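## Task

The wooden die sits loose on the upturned palm of the hand. Roll it within that hand until the side with four pips faces up. Its rotation about the vertical is free, and the goal picture is just one valid resting pose. Only this hand may touch it: the wrist camera, its post and the arm's last link count as hand. The task fails if the die contacts anything else or leaves the hand. To finish, the die must rest still on the palm or fingers, clear of the wrist, camera and post. The palm must face straight up. No hand motor may read moving or overload or be counting toward a shutdown, except one that was off from the start. Then declare completion. The hand is then opened, and four pips must still face up on the open hand; anything kept in place only by the grip does not count.

## Robot and tools

Robot: one UR-style six-joint arm carrying a sixteen-motor right hand (LEAP type) with index, middle, ring and thumb. There is only one arm, so every row covers that single arm plus its hand. Cameras: cam_head_left, cam_head_right, cam_high, cam_low, cam_wrist, each 504x504.

Frames. The scene frame has its origin on the table under the arm base, +z up. Results report the hand point in this frame: end_effector_position in metres, end_effector_quat_wxyz, and velocities in m/s and rad/s. The hand point sits in front of the palm, where thumb and index/middle tips would pinch. Its own axes: +z runs along the straightened fingers toward the tips. +x runs across the palm away from the thumb. +y points out of the palm face, which lies at y = -0.062 m. A fixed mast stands on the palm side near the wrist, at x +0.05 to +0.10, z -0.16 to -0.11, reaching y = +0.06 m; it can strike things. Palm up means hand-point +y points along scene +z.

The row: a list of 24 numbers, each in [-1, 1], in this order: dx, dy, dz, rx, ry, rz, then index_mcp, index_abd, index_pip, index_dip, middle_mcp, middle_abd, middle_pip, middle_dip, ring_mcp, ring_abd, ring_pip, ring_dip, thumb_cmc, thumb_axl, thumb_mcp, thumb_ipl, current_limit, speed.
- dx..rz are an offset, not a pose. They are taken in the hand point's own axes, relative to the hand-point pose in the latest result that showed it. Before any such result exists in the scene, or for a second call in the same reply, they are relative to wherever the robot is when the action begins. 1.0 equals 0.6 m of travel or 180 degrees of turn. rx, ry, rz form one rotation vector. Within one action, every row counts from that same base pose, so rows do not add up. All-zero offsets are not a pause: they pull the hand back to the base pose. Each step the command is clipped to 100 mm and 16 degrees from the measured pose. Arm motion lags about 0.17 s.
- The sixteen hand numbers are absolute joint goals, scaled linearly between each hinge's stops. Brackets give the angle at +1 and -1, then the straight value. Finger _mcp (-18, +128; +0.75), _abd (-60, +60; +0.00), _pip (-29, +108; +0.58), _dip (-21, +117; +0.70). Moving toward -1 curls a finger toward the palm, and for _abd swings it away from the thumb. thumb_cmc (-20, +120; +0.71): toward -1 the thumb swings from beside the palm to in front of it. thumb_axl (-27, +140; +0.68) rolls the thumb about its own length. thumb_mcp (-69, +109; +0.23) and thumb_ipl (-77, +108; +0.17) bend the thumb. With axl straight they bend it toward +z; with axl at -0.40 they bend it the same way cmc toward -1 swings it.
- current_limit maps -1..+1 to 0..550 mA, with a floor of 11 mA. Lower values also slow motors and may leave fingers unable to lift. speed sets the goal-tracking rate to (speed+1)/2 of 5.9 rad/s. Both start at +0.4 and -0.6 and persist until rewritten.

Tools.
- execute_actions {"actions": [...], "pictures": bool}. Pass an empty list to read the state. Pass one action {"rows": [[24 numbers], ...], "steps": n}: 1-15 rows, each applied for one 1/30 s step, n at most 15 (default 15), with the last row repeated. Or pass one wait {"steps": n}, n up to 300, counted from the last result and including your reply time.
- move {"target": row, "speed": m/s 0.002-0.5 (default 0.25; turning up to twice that in rad/s), "stop_force": N 9-40 optional}. It drives the hand point in a straight line toward one offset target, measured from the same base as a row. The path lasts 0.5-10 s and the hand numbers are sent at the start. It does not avoid obstacles. stop_force halts the move when push along the target line rises that much; leave it out when moving away from something you press on.
- wait {"seconds": 0-10}.
- zoom_image {"camera", "region": [x0,y0,x1,y1]}, at most 504x504 pixels; use it to count pips.
- show_instructions shows the goal image. read_manual returns licence text.
- finished_scene {"scene": 1 or 2} ends and grades a scene and cannot be undone.

Results. hand_goal lists the goals written. hand_measured lists actual hinge positions on the same scale. hand_current_ma is positive when pushing toward -1. hand_state gives one word per motor: moving, goal, blocked or overload. The move line gives an ending (done, contact, held, off_target, moving, fault) and limits (paced = clipped, held = steps blocked). HELD marks steps not sent. A 'pose unreachable' line means the clearance check altered the command. 'Hand target' shows the current drive pose. Wrist force and torque are in hand-point axes, saturate near 50 N, and have offsets of a few N.

Cautions. A motor at 495 mA or more for 5 s in total shuts down for 10 s, so lower current_limit or ease grips. A joint torque overload or any 150 N force triggers a 10 s stop; during it, hand commands are lost. Arm motors overheat at 85 °C. Keep the die on the hand: roll it gently with finger motions while the palm stays roughly up, and avoid fast flicks that could throw it or hit the table. Before declaring done, level the palm, let the die settle, and check that no motor reads moving or overload. Reply time counts as scene time.

Each tool is called by a JSON object that holds its "name" and its "arguments", one argument or row to a line.

Reference images:

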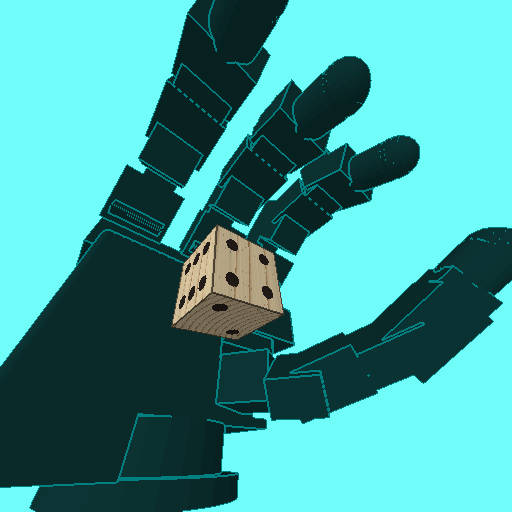

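## Session

{"name": "execute_actions", "arguments": {
  "actions": []
}}

Scene clock: 0.00 s of 4800.00 s.
end_effector_position=(+0.6089, +0.0913, +0.4292) hand_goal=(+0.046, +0.000, -0.008, +0.280, +0.046, +0.000, -0.008, +0.280, +0.046, +0.000, -0.008, +0.280, -0.104, +0.266, +0.032, -0.018) hand_measured=(+0.062, +0.000, -0.006, +0.282, +0.064, +0.000, -0.006, +0.282, +0.060, +0.000, -0.006, +0.282, -0.090, +0.270, +0.034, -0.016) hand_current_ma=(+91, +0, +14, +13, +93, +0, +13, +14, +81, +0, +13, +14, +72, +24, +12, +13) hand_state=(goal, goal, goal, goal, goal, goal, goal, goal, goal, goal, goal, goal, goal, goal, goal, goal) hand_current_limit=0.40 hand_speed=-0.60 end_effector_quat_wxyz=(+0.495, +0.439, +0.543, +0.518) end_effector_velocity=(-0.000, +0.000, +0.000) end_effector_angular_velocity=(-0.000, +0.000, +0.000)
Joint positions: [-0.14  -1.183  2.189 -4.166 -1.292 -0.073]
Joint velocities: [ 0. -0. -0.  0.  0. -0.]
Joint torques (N m, as the arm reports them, + toward a larger angle): no reading
Wrist force (N, on the end effector, along its own x y z axes, offset not removed): no reading
Wrist torque (N m, same axes, about the end effector's origin, offset not removed): no reading
Hand target: +0.609, +0.091, +0.429; +0.495, +0.439, +0.543, +0.518

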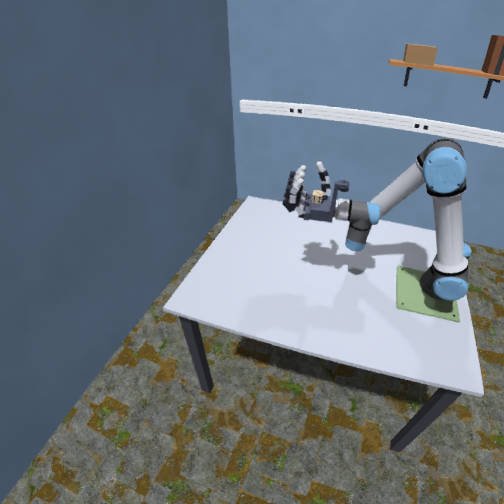

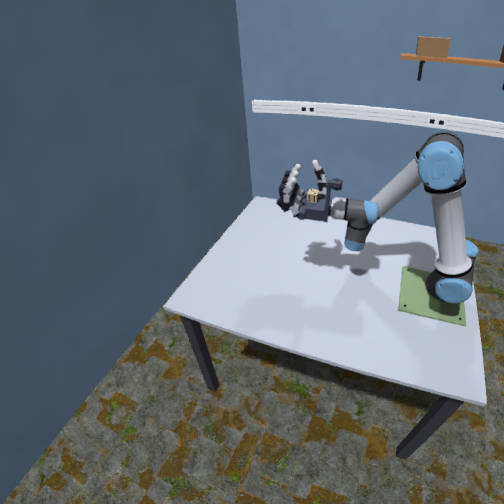

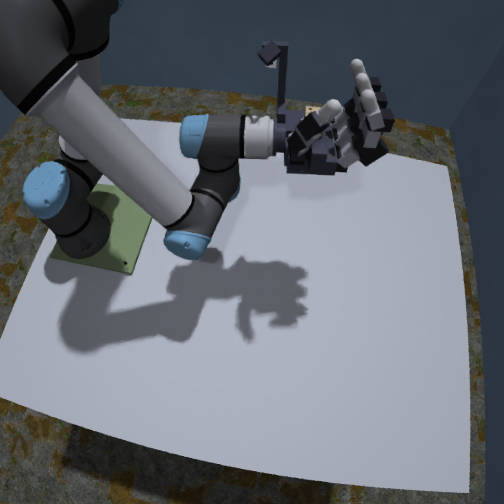

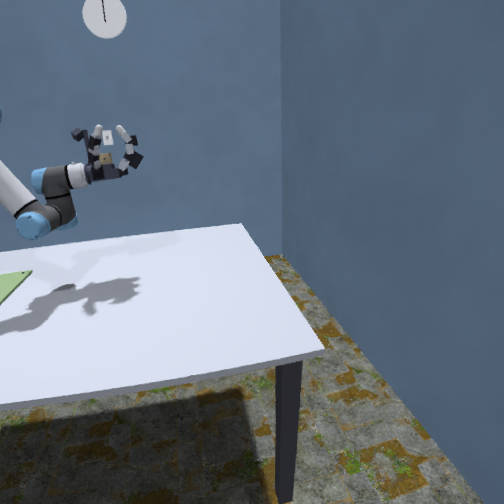

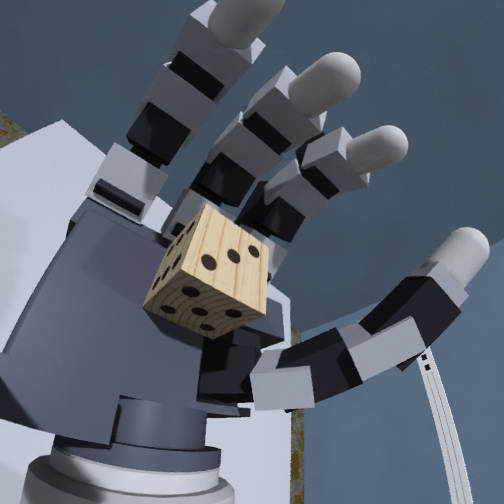

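{"name": "move", "arguments": {
  "target": [0,0,0,0.14,0,0,0.72,0,0.2,-0.3,0.72,0,0.2,-0.3,0.72,0,0.2,-0.3,-0.1,0.27,0.03,-0.02,0.4,-0.4],
  "speed": 0.2
}}

{"name": "zoom_image", "arguments": {
  "camera": "cam_head_left",
  "region": [260,140,400,260]
}}

Scene clock: 4.70 s of 4800.00 s.
end_effector_position=(+0.6089, +0.0913, +0.4293) hand_goal=(+0.720, +0.000, +0.200, -0.300, +0.720, +0.000, +0.200, -0.300, +0.720, +0.000, +0.200, -0.300, -0.100, +0.270, +0.030, -0.020) hand_measured=(+0.730, +0.000, +0.200, -0.296, +0.730, +0.000, +0.200, -0.296, +0.728, +0.000, +0.200, -0.296, -0.090, +0.270, +0.030, -0.018) hand_current_ma=(+54, +0, +1, +15, +58, +0, +2, +16, +48, +0, +1, +17, +51, +0, -1, +9) hand_state=(goal, goal, goal, goal, goal, goal, goal, goal, goal, goal, goal, goal, goal, goal, goal, goal) hand_current_limit=0.40 hand_speed=-0.40 end_effector_quat_wxyz=(+0.388, +0.536, +0.642, +0.388) end_effector_velocity=(+0.001, -0.000, -0.000) end_effector_angular_velocity=(-0.001, +0.015, -0.001)
Joint positions: [-0.13  -1.553  2.24  -3.399 -1.359 -0.182]
Joint velocities: [ 0.    -0.008 -0.005  0.028 -0.003 -0.002]
Joint torques (N m, as the arm reports them, + toward a larger angle): [  8.65 -26.87 -25.98  -1.62  -1.34  -1.76]
Wrist force (N, on the end effector, along its own x y z axes, offset not removed): [0.7 -2.4 -0.4]
Wrist torque (N m, same axes, about the end effector's origin, offset not removed): [-0.23 0.09 0.03]
Hand target: +0.609, +0.091, +0.429; +0.387, +0.536, +0.643, +0.387
Off the commanded pose: 0.000 m, 0 deg.
move: done

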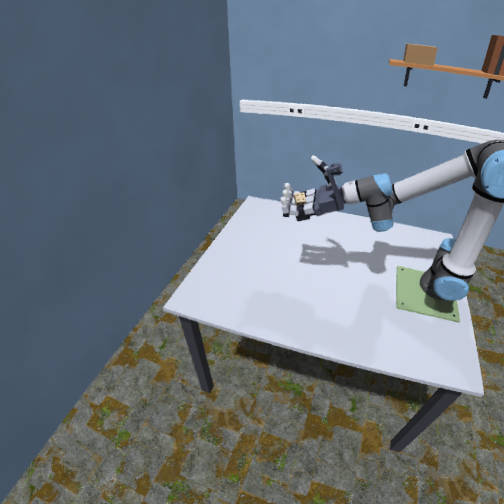

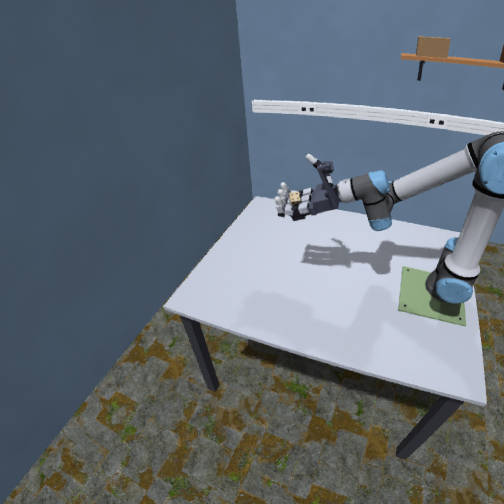

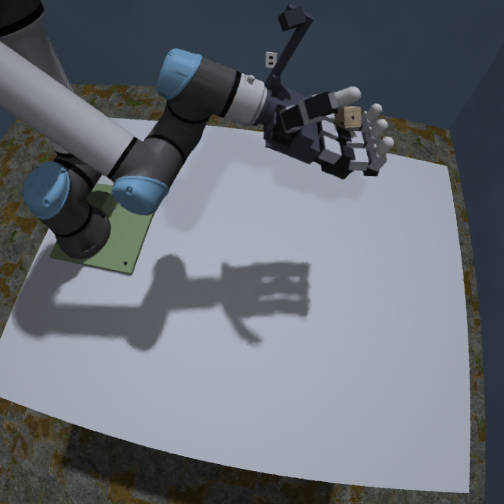

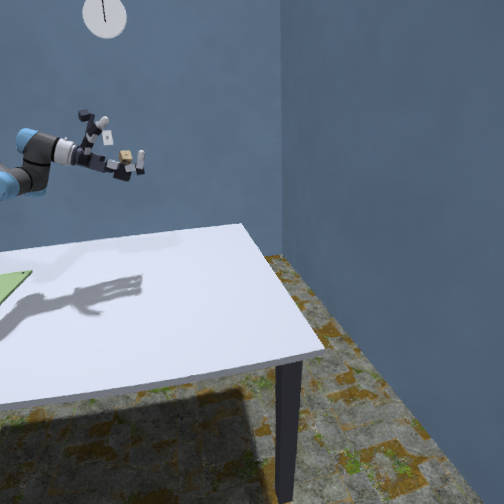

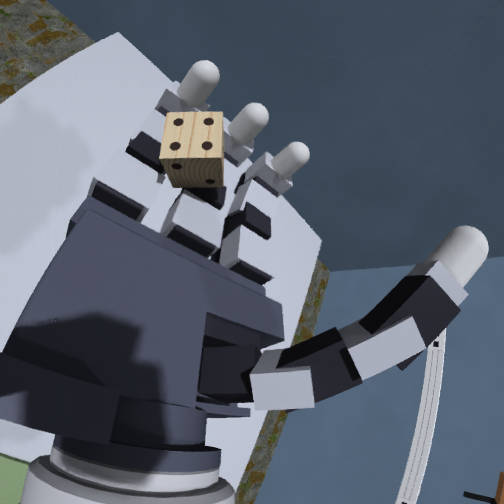

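Region (260, 140, 400, 260) of cam_head_left's 504x504 image, scaled by 3.600, with more detail than that image has; it fills the top 432 rows of this view, and the rest is white.

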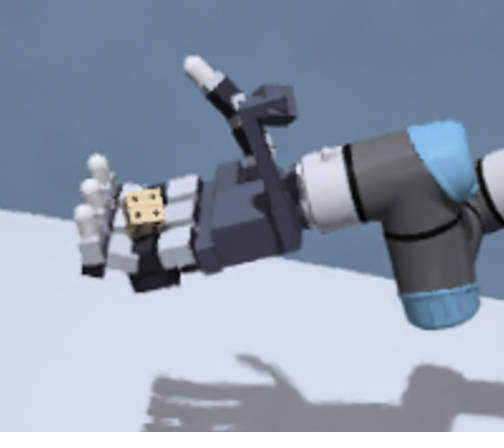

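{"name": "move", "arguments": {
  "target": [0,0,0,-0.14,0,0,0.68,0,0.2,-0.3,0.68,0,0.2,-0.3,0.68,0,0.2,-0.3,-0.1,0.27,0.03,-0.02,0.4,-0.4],
  "speed": 0.1
}}

{"name": "zoom_image", "arguments": {
  "camera": "cam_head_left",
  "region": [270,150,370,230]
}}

{"name": "zoom_image", "arguments": {
  "camera": "cam_wrist",
  "region": [80,40,330,290]
}}

Scene clock: 8.13 s of 4800.00 s.
end_effector_position=(+0.6088, +0.0913, +0.4291) hand_goal=(+0.680, +0.000, +0.200, -0.300, +0.680, +0.000, +0.200, -0.300, +0.680, +0.000, +0.200, -0.300, -0.100, +0.270, +0.030, -0.020) hand_measured=(+0.706, +0.000, +0.200, -0.298, +0.708, +0.000, +0.200, -0.298, +0.704, +0.000, +0.200, -0.296, -0.090, +0.270, +0.030, -0.018) hand_current_ma=(+142, +0, +2, +14, +154, +0, +4, +15, +141, +0, +4, +16, +51, +0, -2, +9) hand_state=(blocked, goal, goal, goal, blocked, goal, goal, goal, blocked, goal, goal, goal, goal, goal, goal, goal) hand_current_limit=0.40 hand_speed=-0.40 end_effector_quat_wxyz=(+0.495, +0.438, +0.543, +0.518) end_effector_velocity=(+0.000, +0.000, +0.000) end_effector_angular_velocity=(+0.001, -0.011, +0.001)
Joint positions: [-0.14  -1.183  2.189 -4.167 -1.292 -0.073]
Joint velocities: [ 0.001  0.009 -0.005 -0.015 -0.     0.003]
Joint torques (N m, as the arm reports them, + toward a larger angle): [  7.6  -20.42 -20.21  -3.2    1.73   1.56]
Wrist force (N, on the end effector, along its own x y z axes, offset not removed): [0.3 -0.9 -1.8]
Wrist torque (N m, same axes, about the end effector's origin, offset not removed): [0.11 0.00 0.02]
Hand target: +0.609, +0.091, +0.429; +0.495, +0.438, +0.542, +0.519
Off the commanded pose: 0.000 m, 0 deg.
move: done

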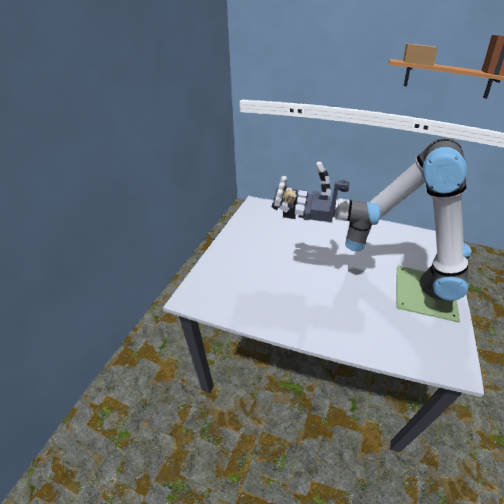

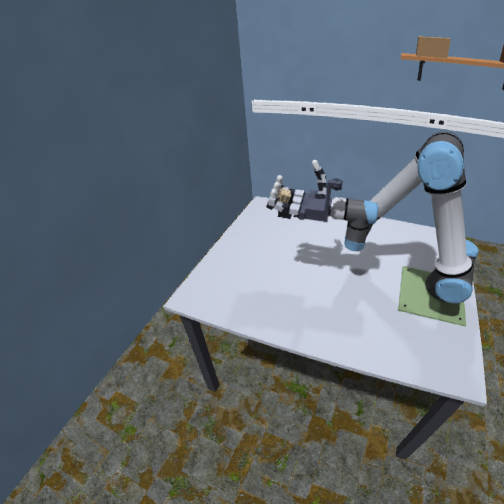

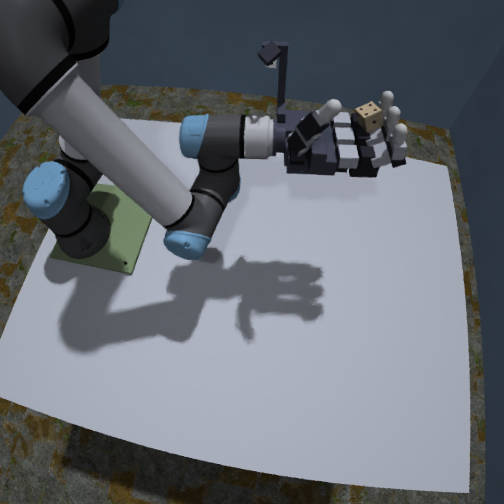

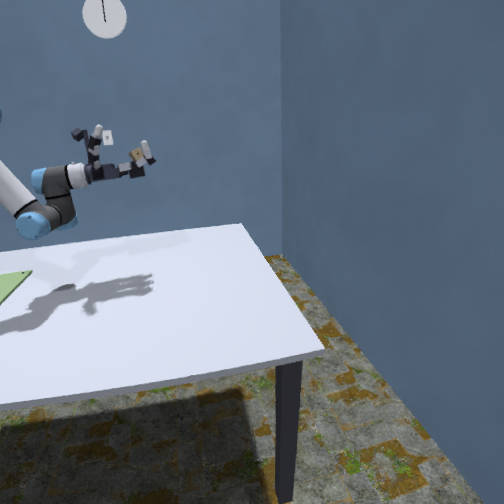

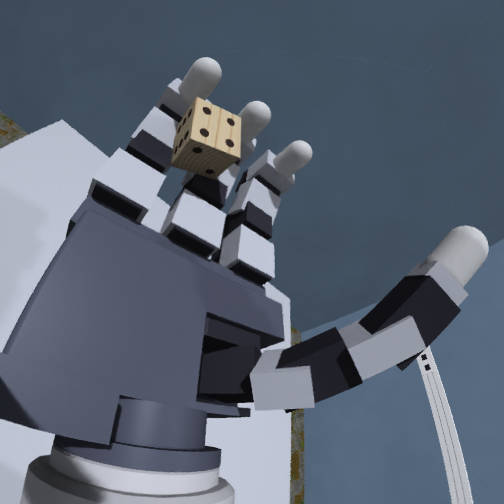

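Region (270, 150, 370, 230) of cam_head_left's 504x504 image, scaled by 5.040, with more detail than that image has; it fills the top 403 rows of this view, and the rest is white.

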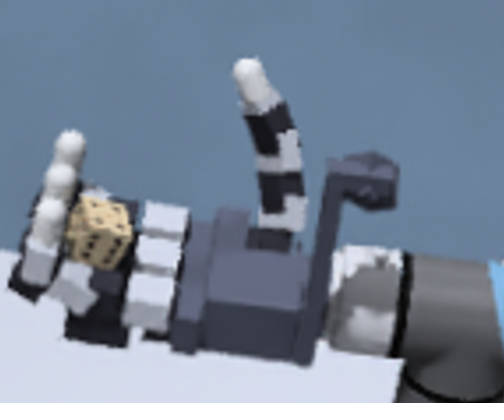

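Region (80, 40, 330, 290) of cam_wrist's 504x504 image, scaled by 2.016, with more detail than that image has.

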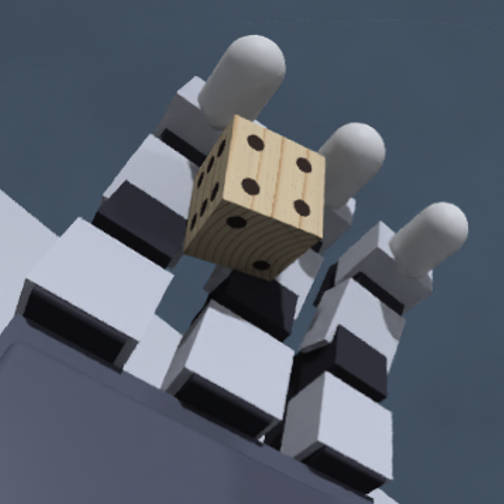

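{"name": "move", "arguments": {
  "target": [0,0,0,0,0,0,0.75,0,0.5,0.2,0.75,0,0.5,0.2,0.75,0,0.5,0.2,-0.1,0.27,0.03,-0.02,0.4,-0.85]
}}

{"name": "zoom_image", "arguments": {
  "camera": "cam_head_left",
  "region": [260,150,370,230]
}}

Scene clock: 10.77 s of 4800.00 s.
end_effector_position=(+0.6088, +0.0913, +0.4291) hand_goal=(+0.750, +0.000, +0.500, +0.200, +0.750, +0.000, +0.500, +0.200, +0.750, +0.000, +0.500, +0.200, -0.100, +0.270, +0.030, -0.020) hand_measured=(+0.760, +0.000, +0.500, +0.198, +0.762, +0.000, +0.500, +0.198, +0.760, +0.000, +0.500, +0.198, -0.090, +0.270, +0.030, -0.018) hand_current_ma=(+57, +0, +2, -12, +64, +0, +3, -13, +57, +0, +3, -13, +51, +0, -2, +9) hand_state=(goal, goal, goal, goal, goal, goal, goal, goal, goal, goal, goal, goal, goal, goal, goal, goal) hand_current_limit=0.40 hand_speed=-0.85 end_effector_quat_wxyz=(+0.495, +0.438, +0.543, +0.518) end_effector_velocity=(-0.000, -0.000, +0.000) end_effector_angular_velocity=(-0.000, -0.001, -0.000)
Joint positions: [-0.14  -1.183  2.189 -4.167 -1.292 -0.073]
Joint velocities: [-0.    -0.     0.    -0.001  0.     0.   ]
Joint torques (N m, as the arm reports them, + toward a larger angle): [ -7.42 -36.33  -8.12  -0.61   1.5   -1.75]
Wrist force (N, on the end effector, along its own x y z axes, offset not removed): [0.8 1.6 -4.8]
Wrist torque (N m, same axes, about the end effector's origin, offset not removed): [0.59 0.19 -0.01]
Hand target: +0.609, +0.091, +0.429; +0.495, +0.438, +0.543, +0.518
Off the commanded pose: 0.000 m, 0 deg.
move: done

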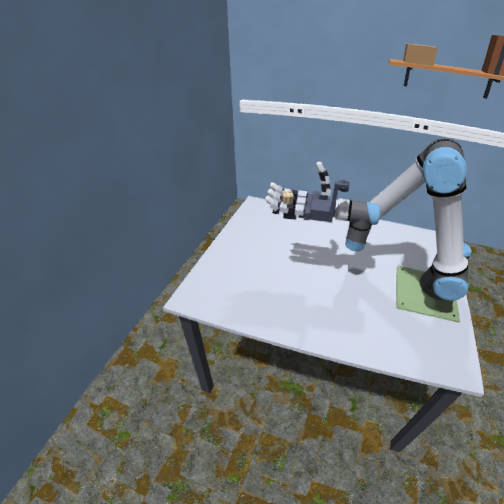

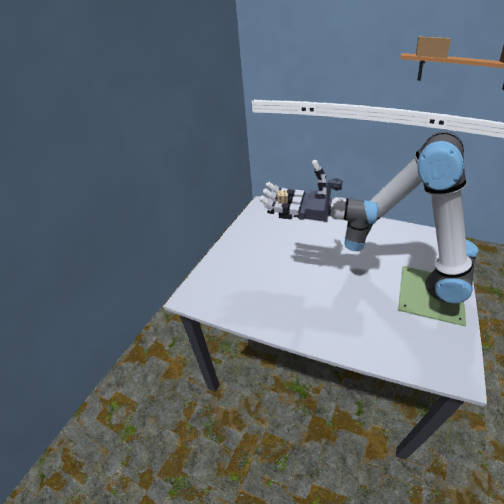

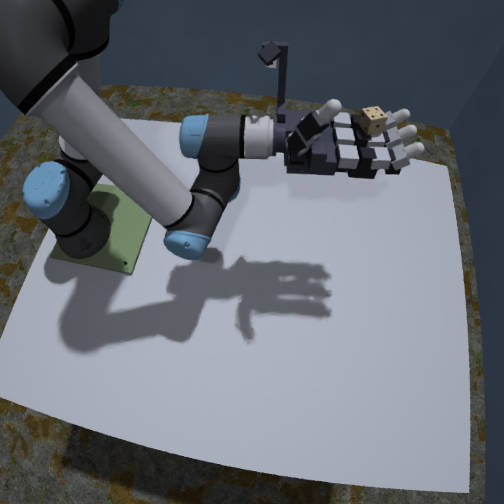

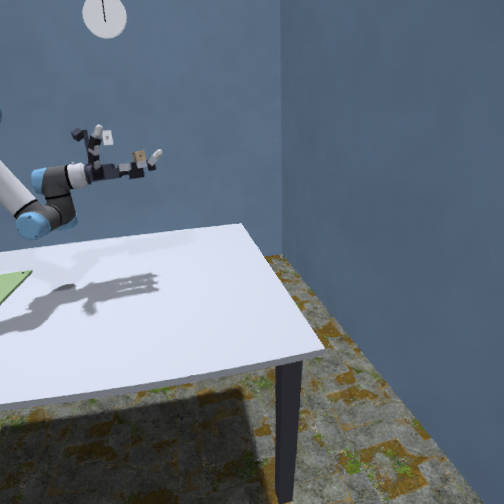

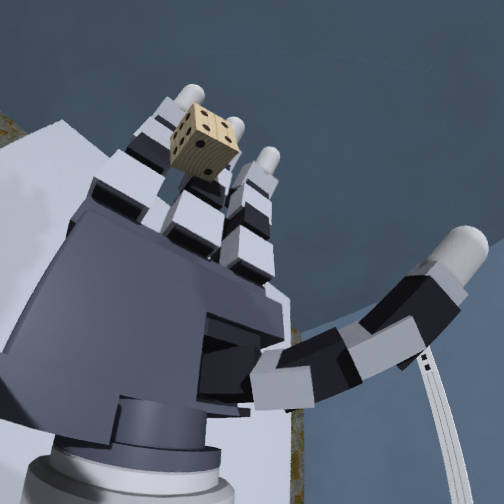

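Region (260, 150, 370, 230) of cam_head_left's 504x504 image, scaled by 4.582, with more detail than that image has; it fills the top 367 rows of this view, and the rest is white.

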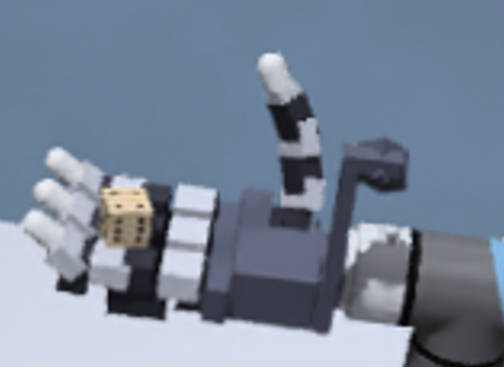

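{"name": "move", "arguments": {
  "target": [0,0,0,0,0,0,0.75,0,0.55,0.55,0.75,0,0.55,0.55,0.75,0,0.55,0.55,-0.1,0.27,0.03,-0.02,0.4,-0.85]
}}

{"name": "zoom_image", "arguments": {
  "camera": "cam_head_left",
  "region": [260,150,370,230]
}}

Scene clock: 12.77 s of 4800.00 s.
end_effector_position=(+0.6088, +0.0913, +0.4291) hand_goal=(+0.750, +0.000, +0.550, +0.550, +0.750, +0.000, +0.550, +0.550, +0.750, +0.000, +0.550, +0.550, -0.100, +0.270, +0.030, -0.020) hand_measured=(+0.760, +0.000, +0.550, +0.548, +0.762, +0.000, +0.550, +0.548, +0.760, +0.000, +0.550, +0.548, -0.090, +0.270, +0.030, -0.018) hand_current_ma=(+58, +0, +3, -11, +64, +0, +3, -12, +59, +0, +4, -13, +51, +0, -2, +9) hand_state=(goal, goal, goal, goal, goal, goal, goal, goal, goal, goal, goal, goal, goal, goal, goal, goal) hand_current_limit=0.40 hand_speed=-0.85 end_effector_quat_wxyz=(+0.495, +0.438, +0.543, +0.518) end_effector_velocity=(+0.000, +0.000, -0.000) end_effector_angular_velocity=(+0.000, +0.001, +0.000)
Joint positions: [-0.14  -1.183  2.189 -4.167 -1.292 -0.073]
Joint velocities: [ 0.     0.    -0.     0.001 -0.     0.   ]
Joint torques (N m, as the arm reports them, + toward a larger angle): [  2.13 -36.3   -8.6   -0.65   1.43  -1.76]
Wrist force (N, on the end effector, along its own x y z axes, offset not removed): [2.3 -2.3 -4.1]
Wrist torque (N m, same axes, about the end effector's origin, offset not removed): [0.10 -0.10 0.28]
Hand target: +0.609, +0.091, +0.429; +0.495, +0.438, +0.543, +0.518
Off the commanded pose: 0.000 m, 0 deg.
move: done

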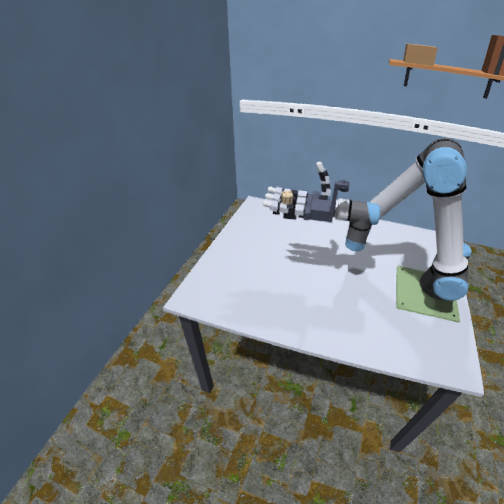

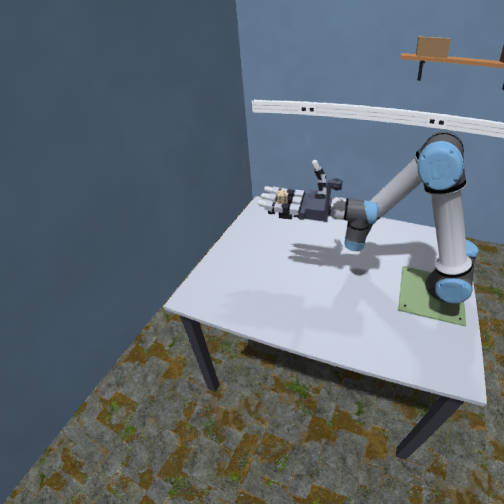

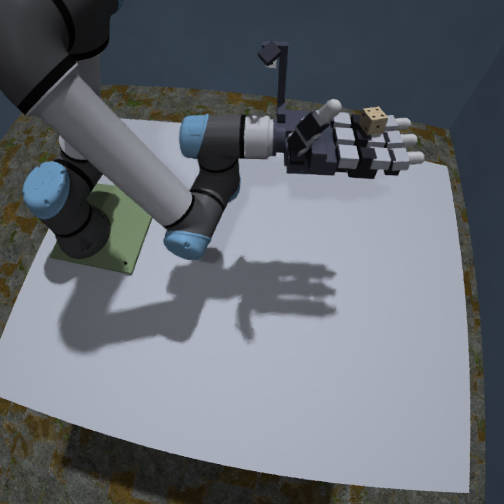

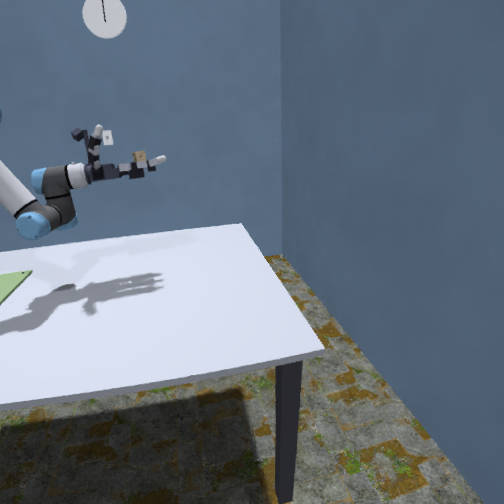

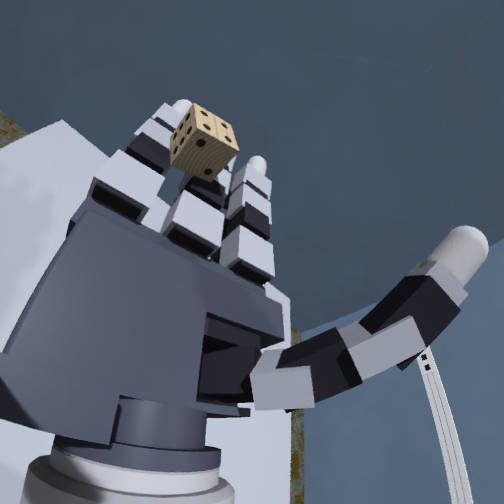

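Region (260, 150, 370, 230) of cam_head_left's 504x504 image, scaled by 4.582, with more detail than that image has; it fills the top 367 rows of this view, and the rest is white.

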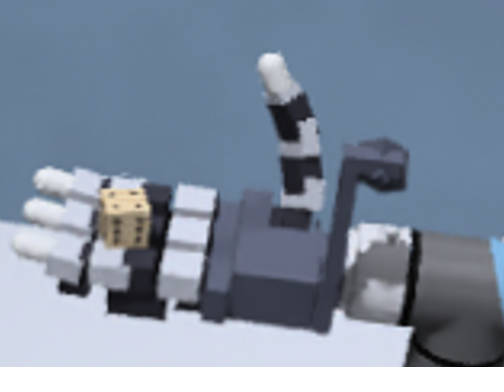

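{"name": "move", "arguments": {
  "target": [0,0,0,0.008,0,0.027,0.75,0,0.55,0.55,0.75,0,0.55,0.55,0.75,0,0.55,0.55,-0.1,0.27,0.03,-0.02,0.4,-0.85],
  "speed": 0.04
}}

Scene clock: 14.87 s of 4800.00 s.
end_effector_position=(+0.6088, +0.0913, +0.4292) hand_goal=(+0.750, +0.000, +0.550, +0.550, +0.750, +0.000, +0.550, +0.550, +0.750, +0.000, +0.550, +0.550, -0.100, +0.270, +0.030, -0.020) hand_measured=(+0.760, +0.000, +0.550, +0.548, +0.762, +0.000, +0.550, +0.548, +0.760, +0.000, +0.550, +0.548, -0.090, +0.270, +0.030, -0.018) hand_current_ma=(+58, +0, +3, -11, +64, +0, +3, -12, +59, +0, +4, -13, +51, +0, -2, +9) hand_state=(goal, goal, goal, goal, goal, goal, goal, goal, goal, goal, goal, goal, goal, goal, goal, goal) hand_current_limit=0.40 hand_speed=-0.85 end_effector_quat_wxyz=(+0.467, +0.467, +0.530, +0.532) end_effector_velocity=(+0.000, +0.000, -0.000) end_effector_angular_velocity=(+0.010, +0.005, +0.000)
Joint positions: [-0.123 -1.207  2.197 -4.124 -1.311  0.004]
Joint velocities: [ 0.002 -0.003  0.001  0.006 -0.002  0.01 ]
Joint torques (N m, as the arm reports them, + toward a larger angle): [  8.27 -35.1   -8.4   -0.59  -1.61   1.27]
Wrist force (N, on the end effector, along its own x y z axes, offset not removed): [-2.0 -1.9 -3.8]
Wrist torque (N m, same axes, about the end effector's origin, offset not removed): [0.05 0.49 -0.40]
Hand target: +0.609, +0.091, +0.429; +0.467, +0.467, +0.530, +0.532
Off the commanded pose: 0.000 m, 0 deg.
move: done

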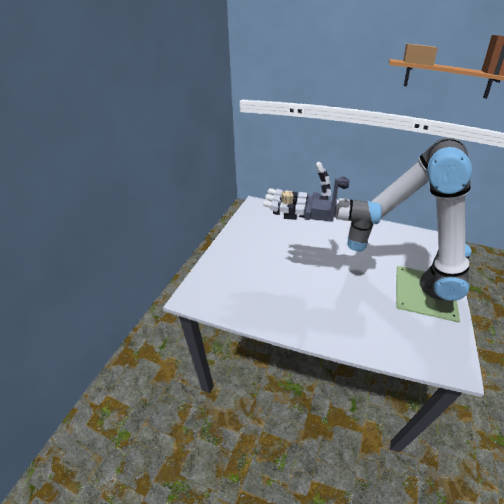

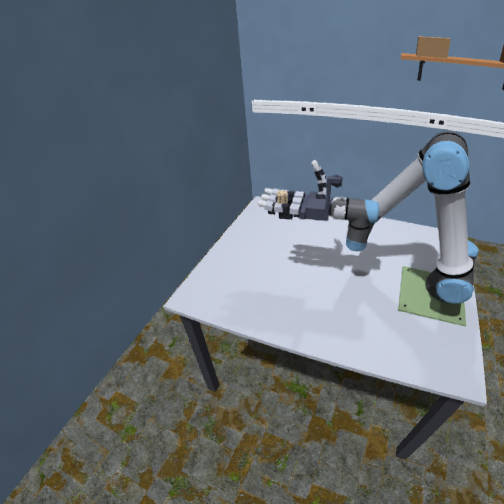

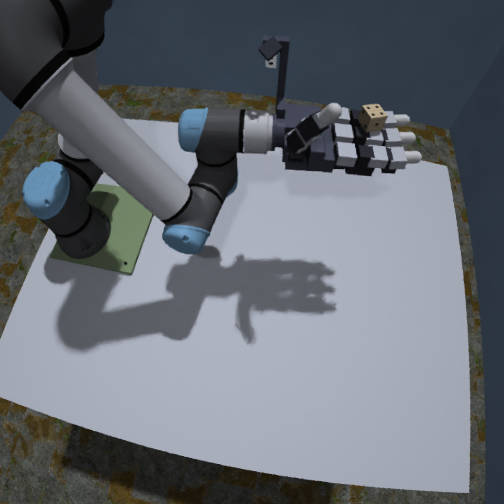

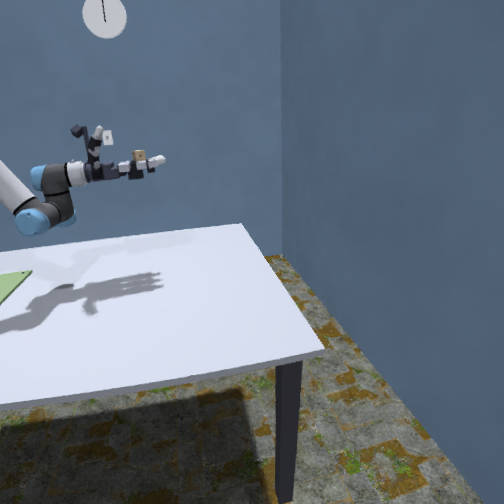

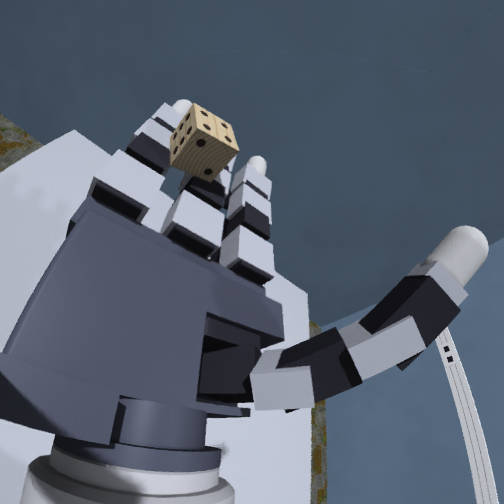

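{"name": "wait", "arguments": {
  "seconds": 1
}}

{"name": "finished_scene", "arguments": {
  "scene": 1
}}

Scene clock: 16.53 s of 4800.00 s.
end_effector_position=(+0.6088, +0.0913, +0.4292) hand_goal=(+0.750, +0.000, +0.550, +0.550, +0.750, +0.000, +0.550, +0.550, +0.750, +0.000, +0.550, +0.550, -0.100, +0.270, +0.030, -0.020) hand_measured=(+0.760, +0.000, +0.550, +0.548, +0.762, +0.000, +0.550, +0.548, +0.760, +0.000, +0.550, +0.548, -0.090, +0.270, +0.030, -0.018) hand_current_ma=(+58, +0, +3, -11, +64, +0, +3, -12, +59, +0, +4, -13, +51, +0, -2, +9) hand_state=(goal, goal, goal, goal, goal, goal, goal, goal, goal, goal, goal, goal, goal, goal, goal, goal) hand_current_limit=0.40 hand_speed=-0.85 end_effector_quat_wxyz=(+0.467, +0.467, +0.530, +0.532) end_effector_velocity=(-0.000, +0.001, +0.000) end_effector_angular_velocity=(-0.000, -0.001, +0.001)
Joint positions: [-0.122 -1.207  2.197 -4.124 -1.311  0.005]
Joint velocities: [ 0.001 -0.    -0.    -0.001  0.    -0.   ]
Joint torques (N m, as the arm reports them, + toward a larger angle): [  7.96 -36.09  -8.55  -0.63  -1.58   1.44]
Wrist force (N, on the end effector, along its own x y z axes, offset not removed): [0.4 -2.9 -1.4]
Wrist torque (N m, same axes, about the end effector's origin, offset not removed): [0.06 0.15 -0.02]
Hand target: +0.609, +0.091, +0.429; +0.467, +0.467, +0.530, +0.532
Off the commanded pose: 0.000 m, 0 deg.
Steps of this call (steps 1 to 50: nothing new was sent). Readings (end_effector_position | what the end effector reports):
1: (+0.6088, +0.0913, +0.4292) | hand_goal=(+0.750, +0.000, +0.550, +0.550, +0.750, +0.000, +0.550, +0.550, +0.750, +0.000, +0.550, +0.550, -0.100, +0.270, +0.030, -0.020) hand_measured=(+0.760, +0.000, +0.550, +0.548, +0.762, +0.000, +0.550, +0.548, +0.760, +0.000, +0.550, +0.548, -0.090, +0.270, +0.030, -0.018) hand_current_ma=(+58, +0, +3, -11, +64, +0, +3, -12, +59, +0, +4, -13, +51, +0, -2, +9) hand_state=(goal, goal, goal, goal, goal, goal, goal, goal, goal, goal, goal, goal, goal, goal, goal, goal) hand_current_limit=0.40 hand_speed=-0.85
2: (+0.6088, +0.0913, +0.4292) | hand_goal=(+0.750, +0.000, +0.550, +0.550, +0.750, +0.000, +0.550, +0.550, +0.750, +0.000, +0.550, +0.550, -0.100, +0.270, +0.030, -0.020) hand_measured=(+0.760, +0.000, +0.550, +0.548, +0.762, +0.000, +0.550, +0.548, +0.760, +0.000, +0.550, +0.548, -0.090, +0.270, +0.030, -0.018) hand_current_ma=(+58, +0, +3, -11, +64, +0, +3, -12, +59, +0, +4, -13, +51, +0, -2, +9) hand_state=(goal, goal, goal, goal, goal, goal, goal, goal, goal, goal, goal, goal, goal, goal, goal, goal) hand_current_limit=0.40 hand_speed=-0.85
4: (+0.6088, +0.0913, +0.4292) | hand_goal=(+0.750, +0.000, +0.550, +0.550, +0.750, +0.000, +0.550, +0.550, +0.750, +0.000, +0.550, +0.550, -0.100, +0.270, +0.030, -0.020) hand_measured=(+0.760, +0.000, +0.550, +0.548, +0.762, +0.000, +0.550, +0.548, +0.760, +0.000, +0.550, +0.548, -0.090, +0.270, +0.030, -0.018) hand_current_ma=(+58, +0, +3, -11, +64, +0, +3, -12, +59, +0, +4, -13, +51, +0, -2, +9) hand_state=(goal, goal, goal, goal, goal, goal, goal, goal, goal, goal, goal, goal, goal, goal, goal, goal) hand_current_limit=0.40 hand_speed=-0.85
8: (+0.6088, +0.0913, +0.4292) | hand_goal=(+0.750, +0.000, +0.550, +0.550, +0.750, +0.000, +0.550, +0.550, +0.750, +0.000, +0.550, +0.550, -0.100, +0.270, +0.030, -0.020) hand_measured=(+0.760, +0.000, +0.550, +0.548, +0.762, +0.000, +0.550, +0.548, +0.760, +0.000, +0.550, +0.548, -0.090, +0.270, +0.030, -0.018) hand_current_ma=(+58, +0, +3, -11, +64, +0, +3, -12, +59, +0, +4, -13, +51, +0, -2, +9) hand_state=(goal, goal, goal, goal, goal, goal, goal, goal, goal, goal, goal, goal, goal, goal, goal, goal) hand_current_limit=0.40 hand_speed=-0.85
50: the state above

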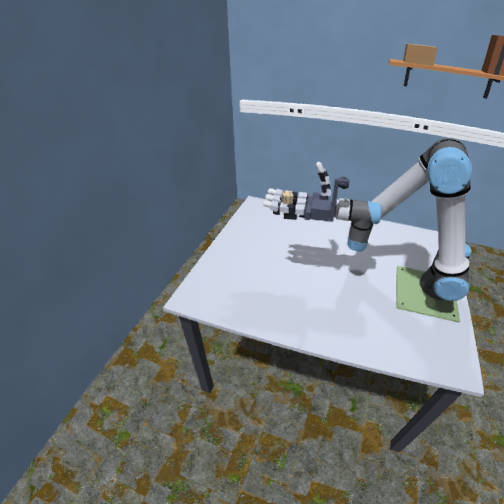

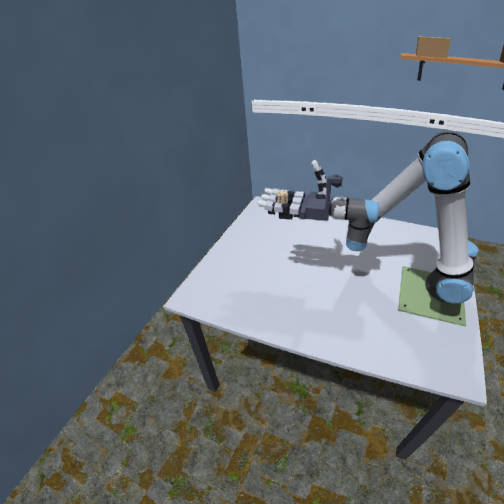

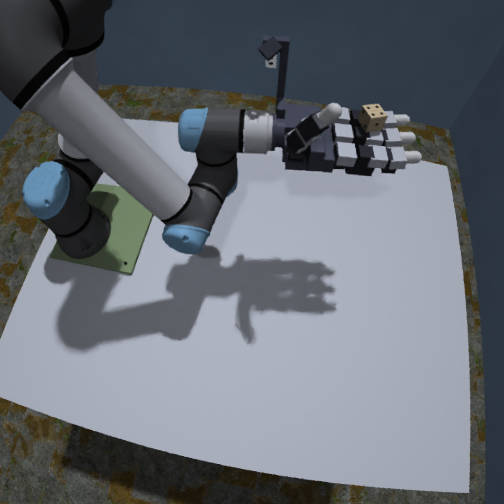

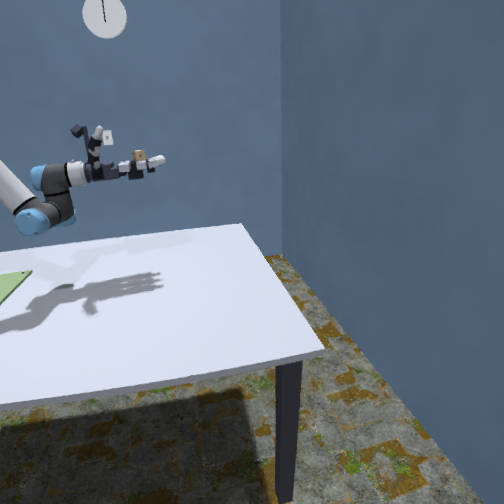

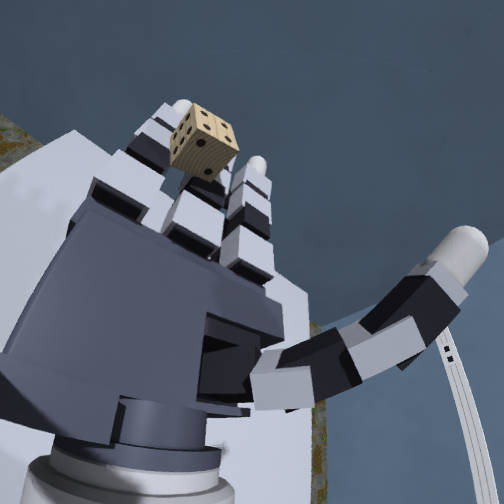

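The scene is finished: the task was done.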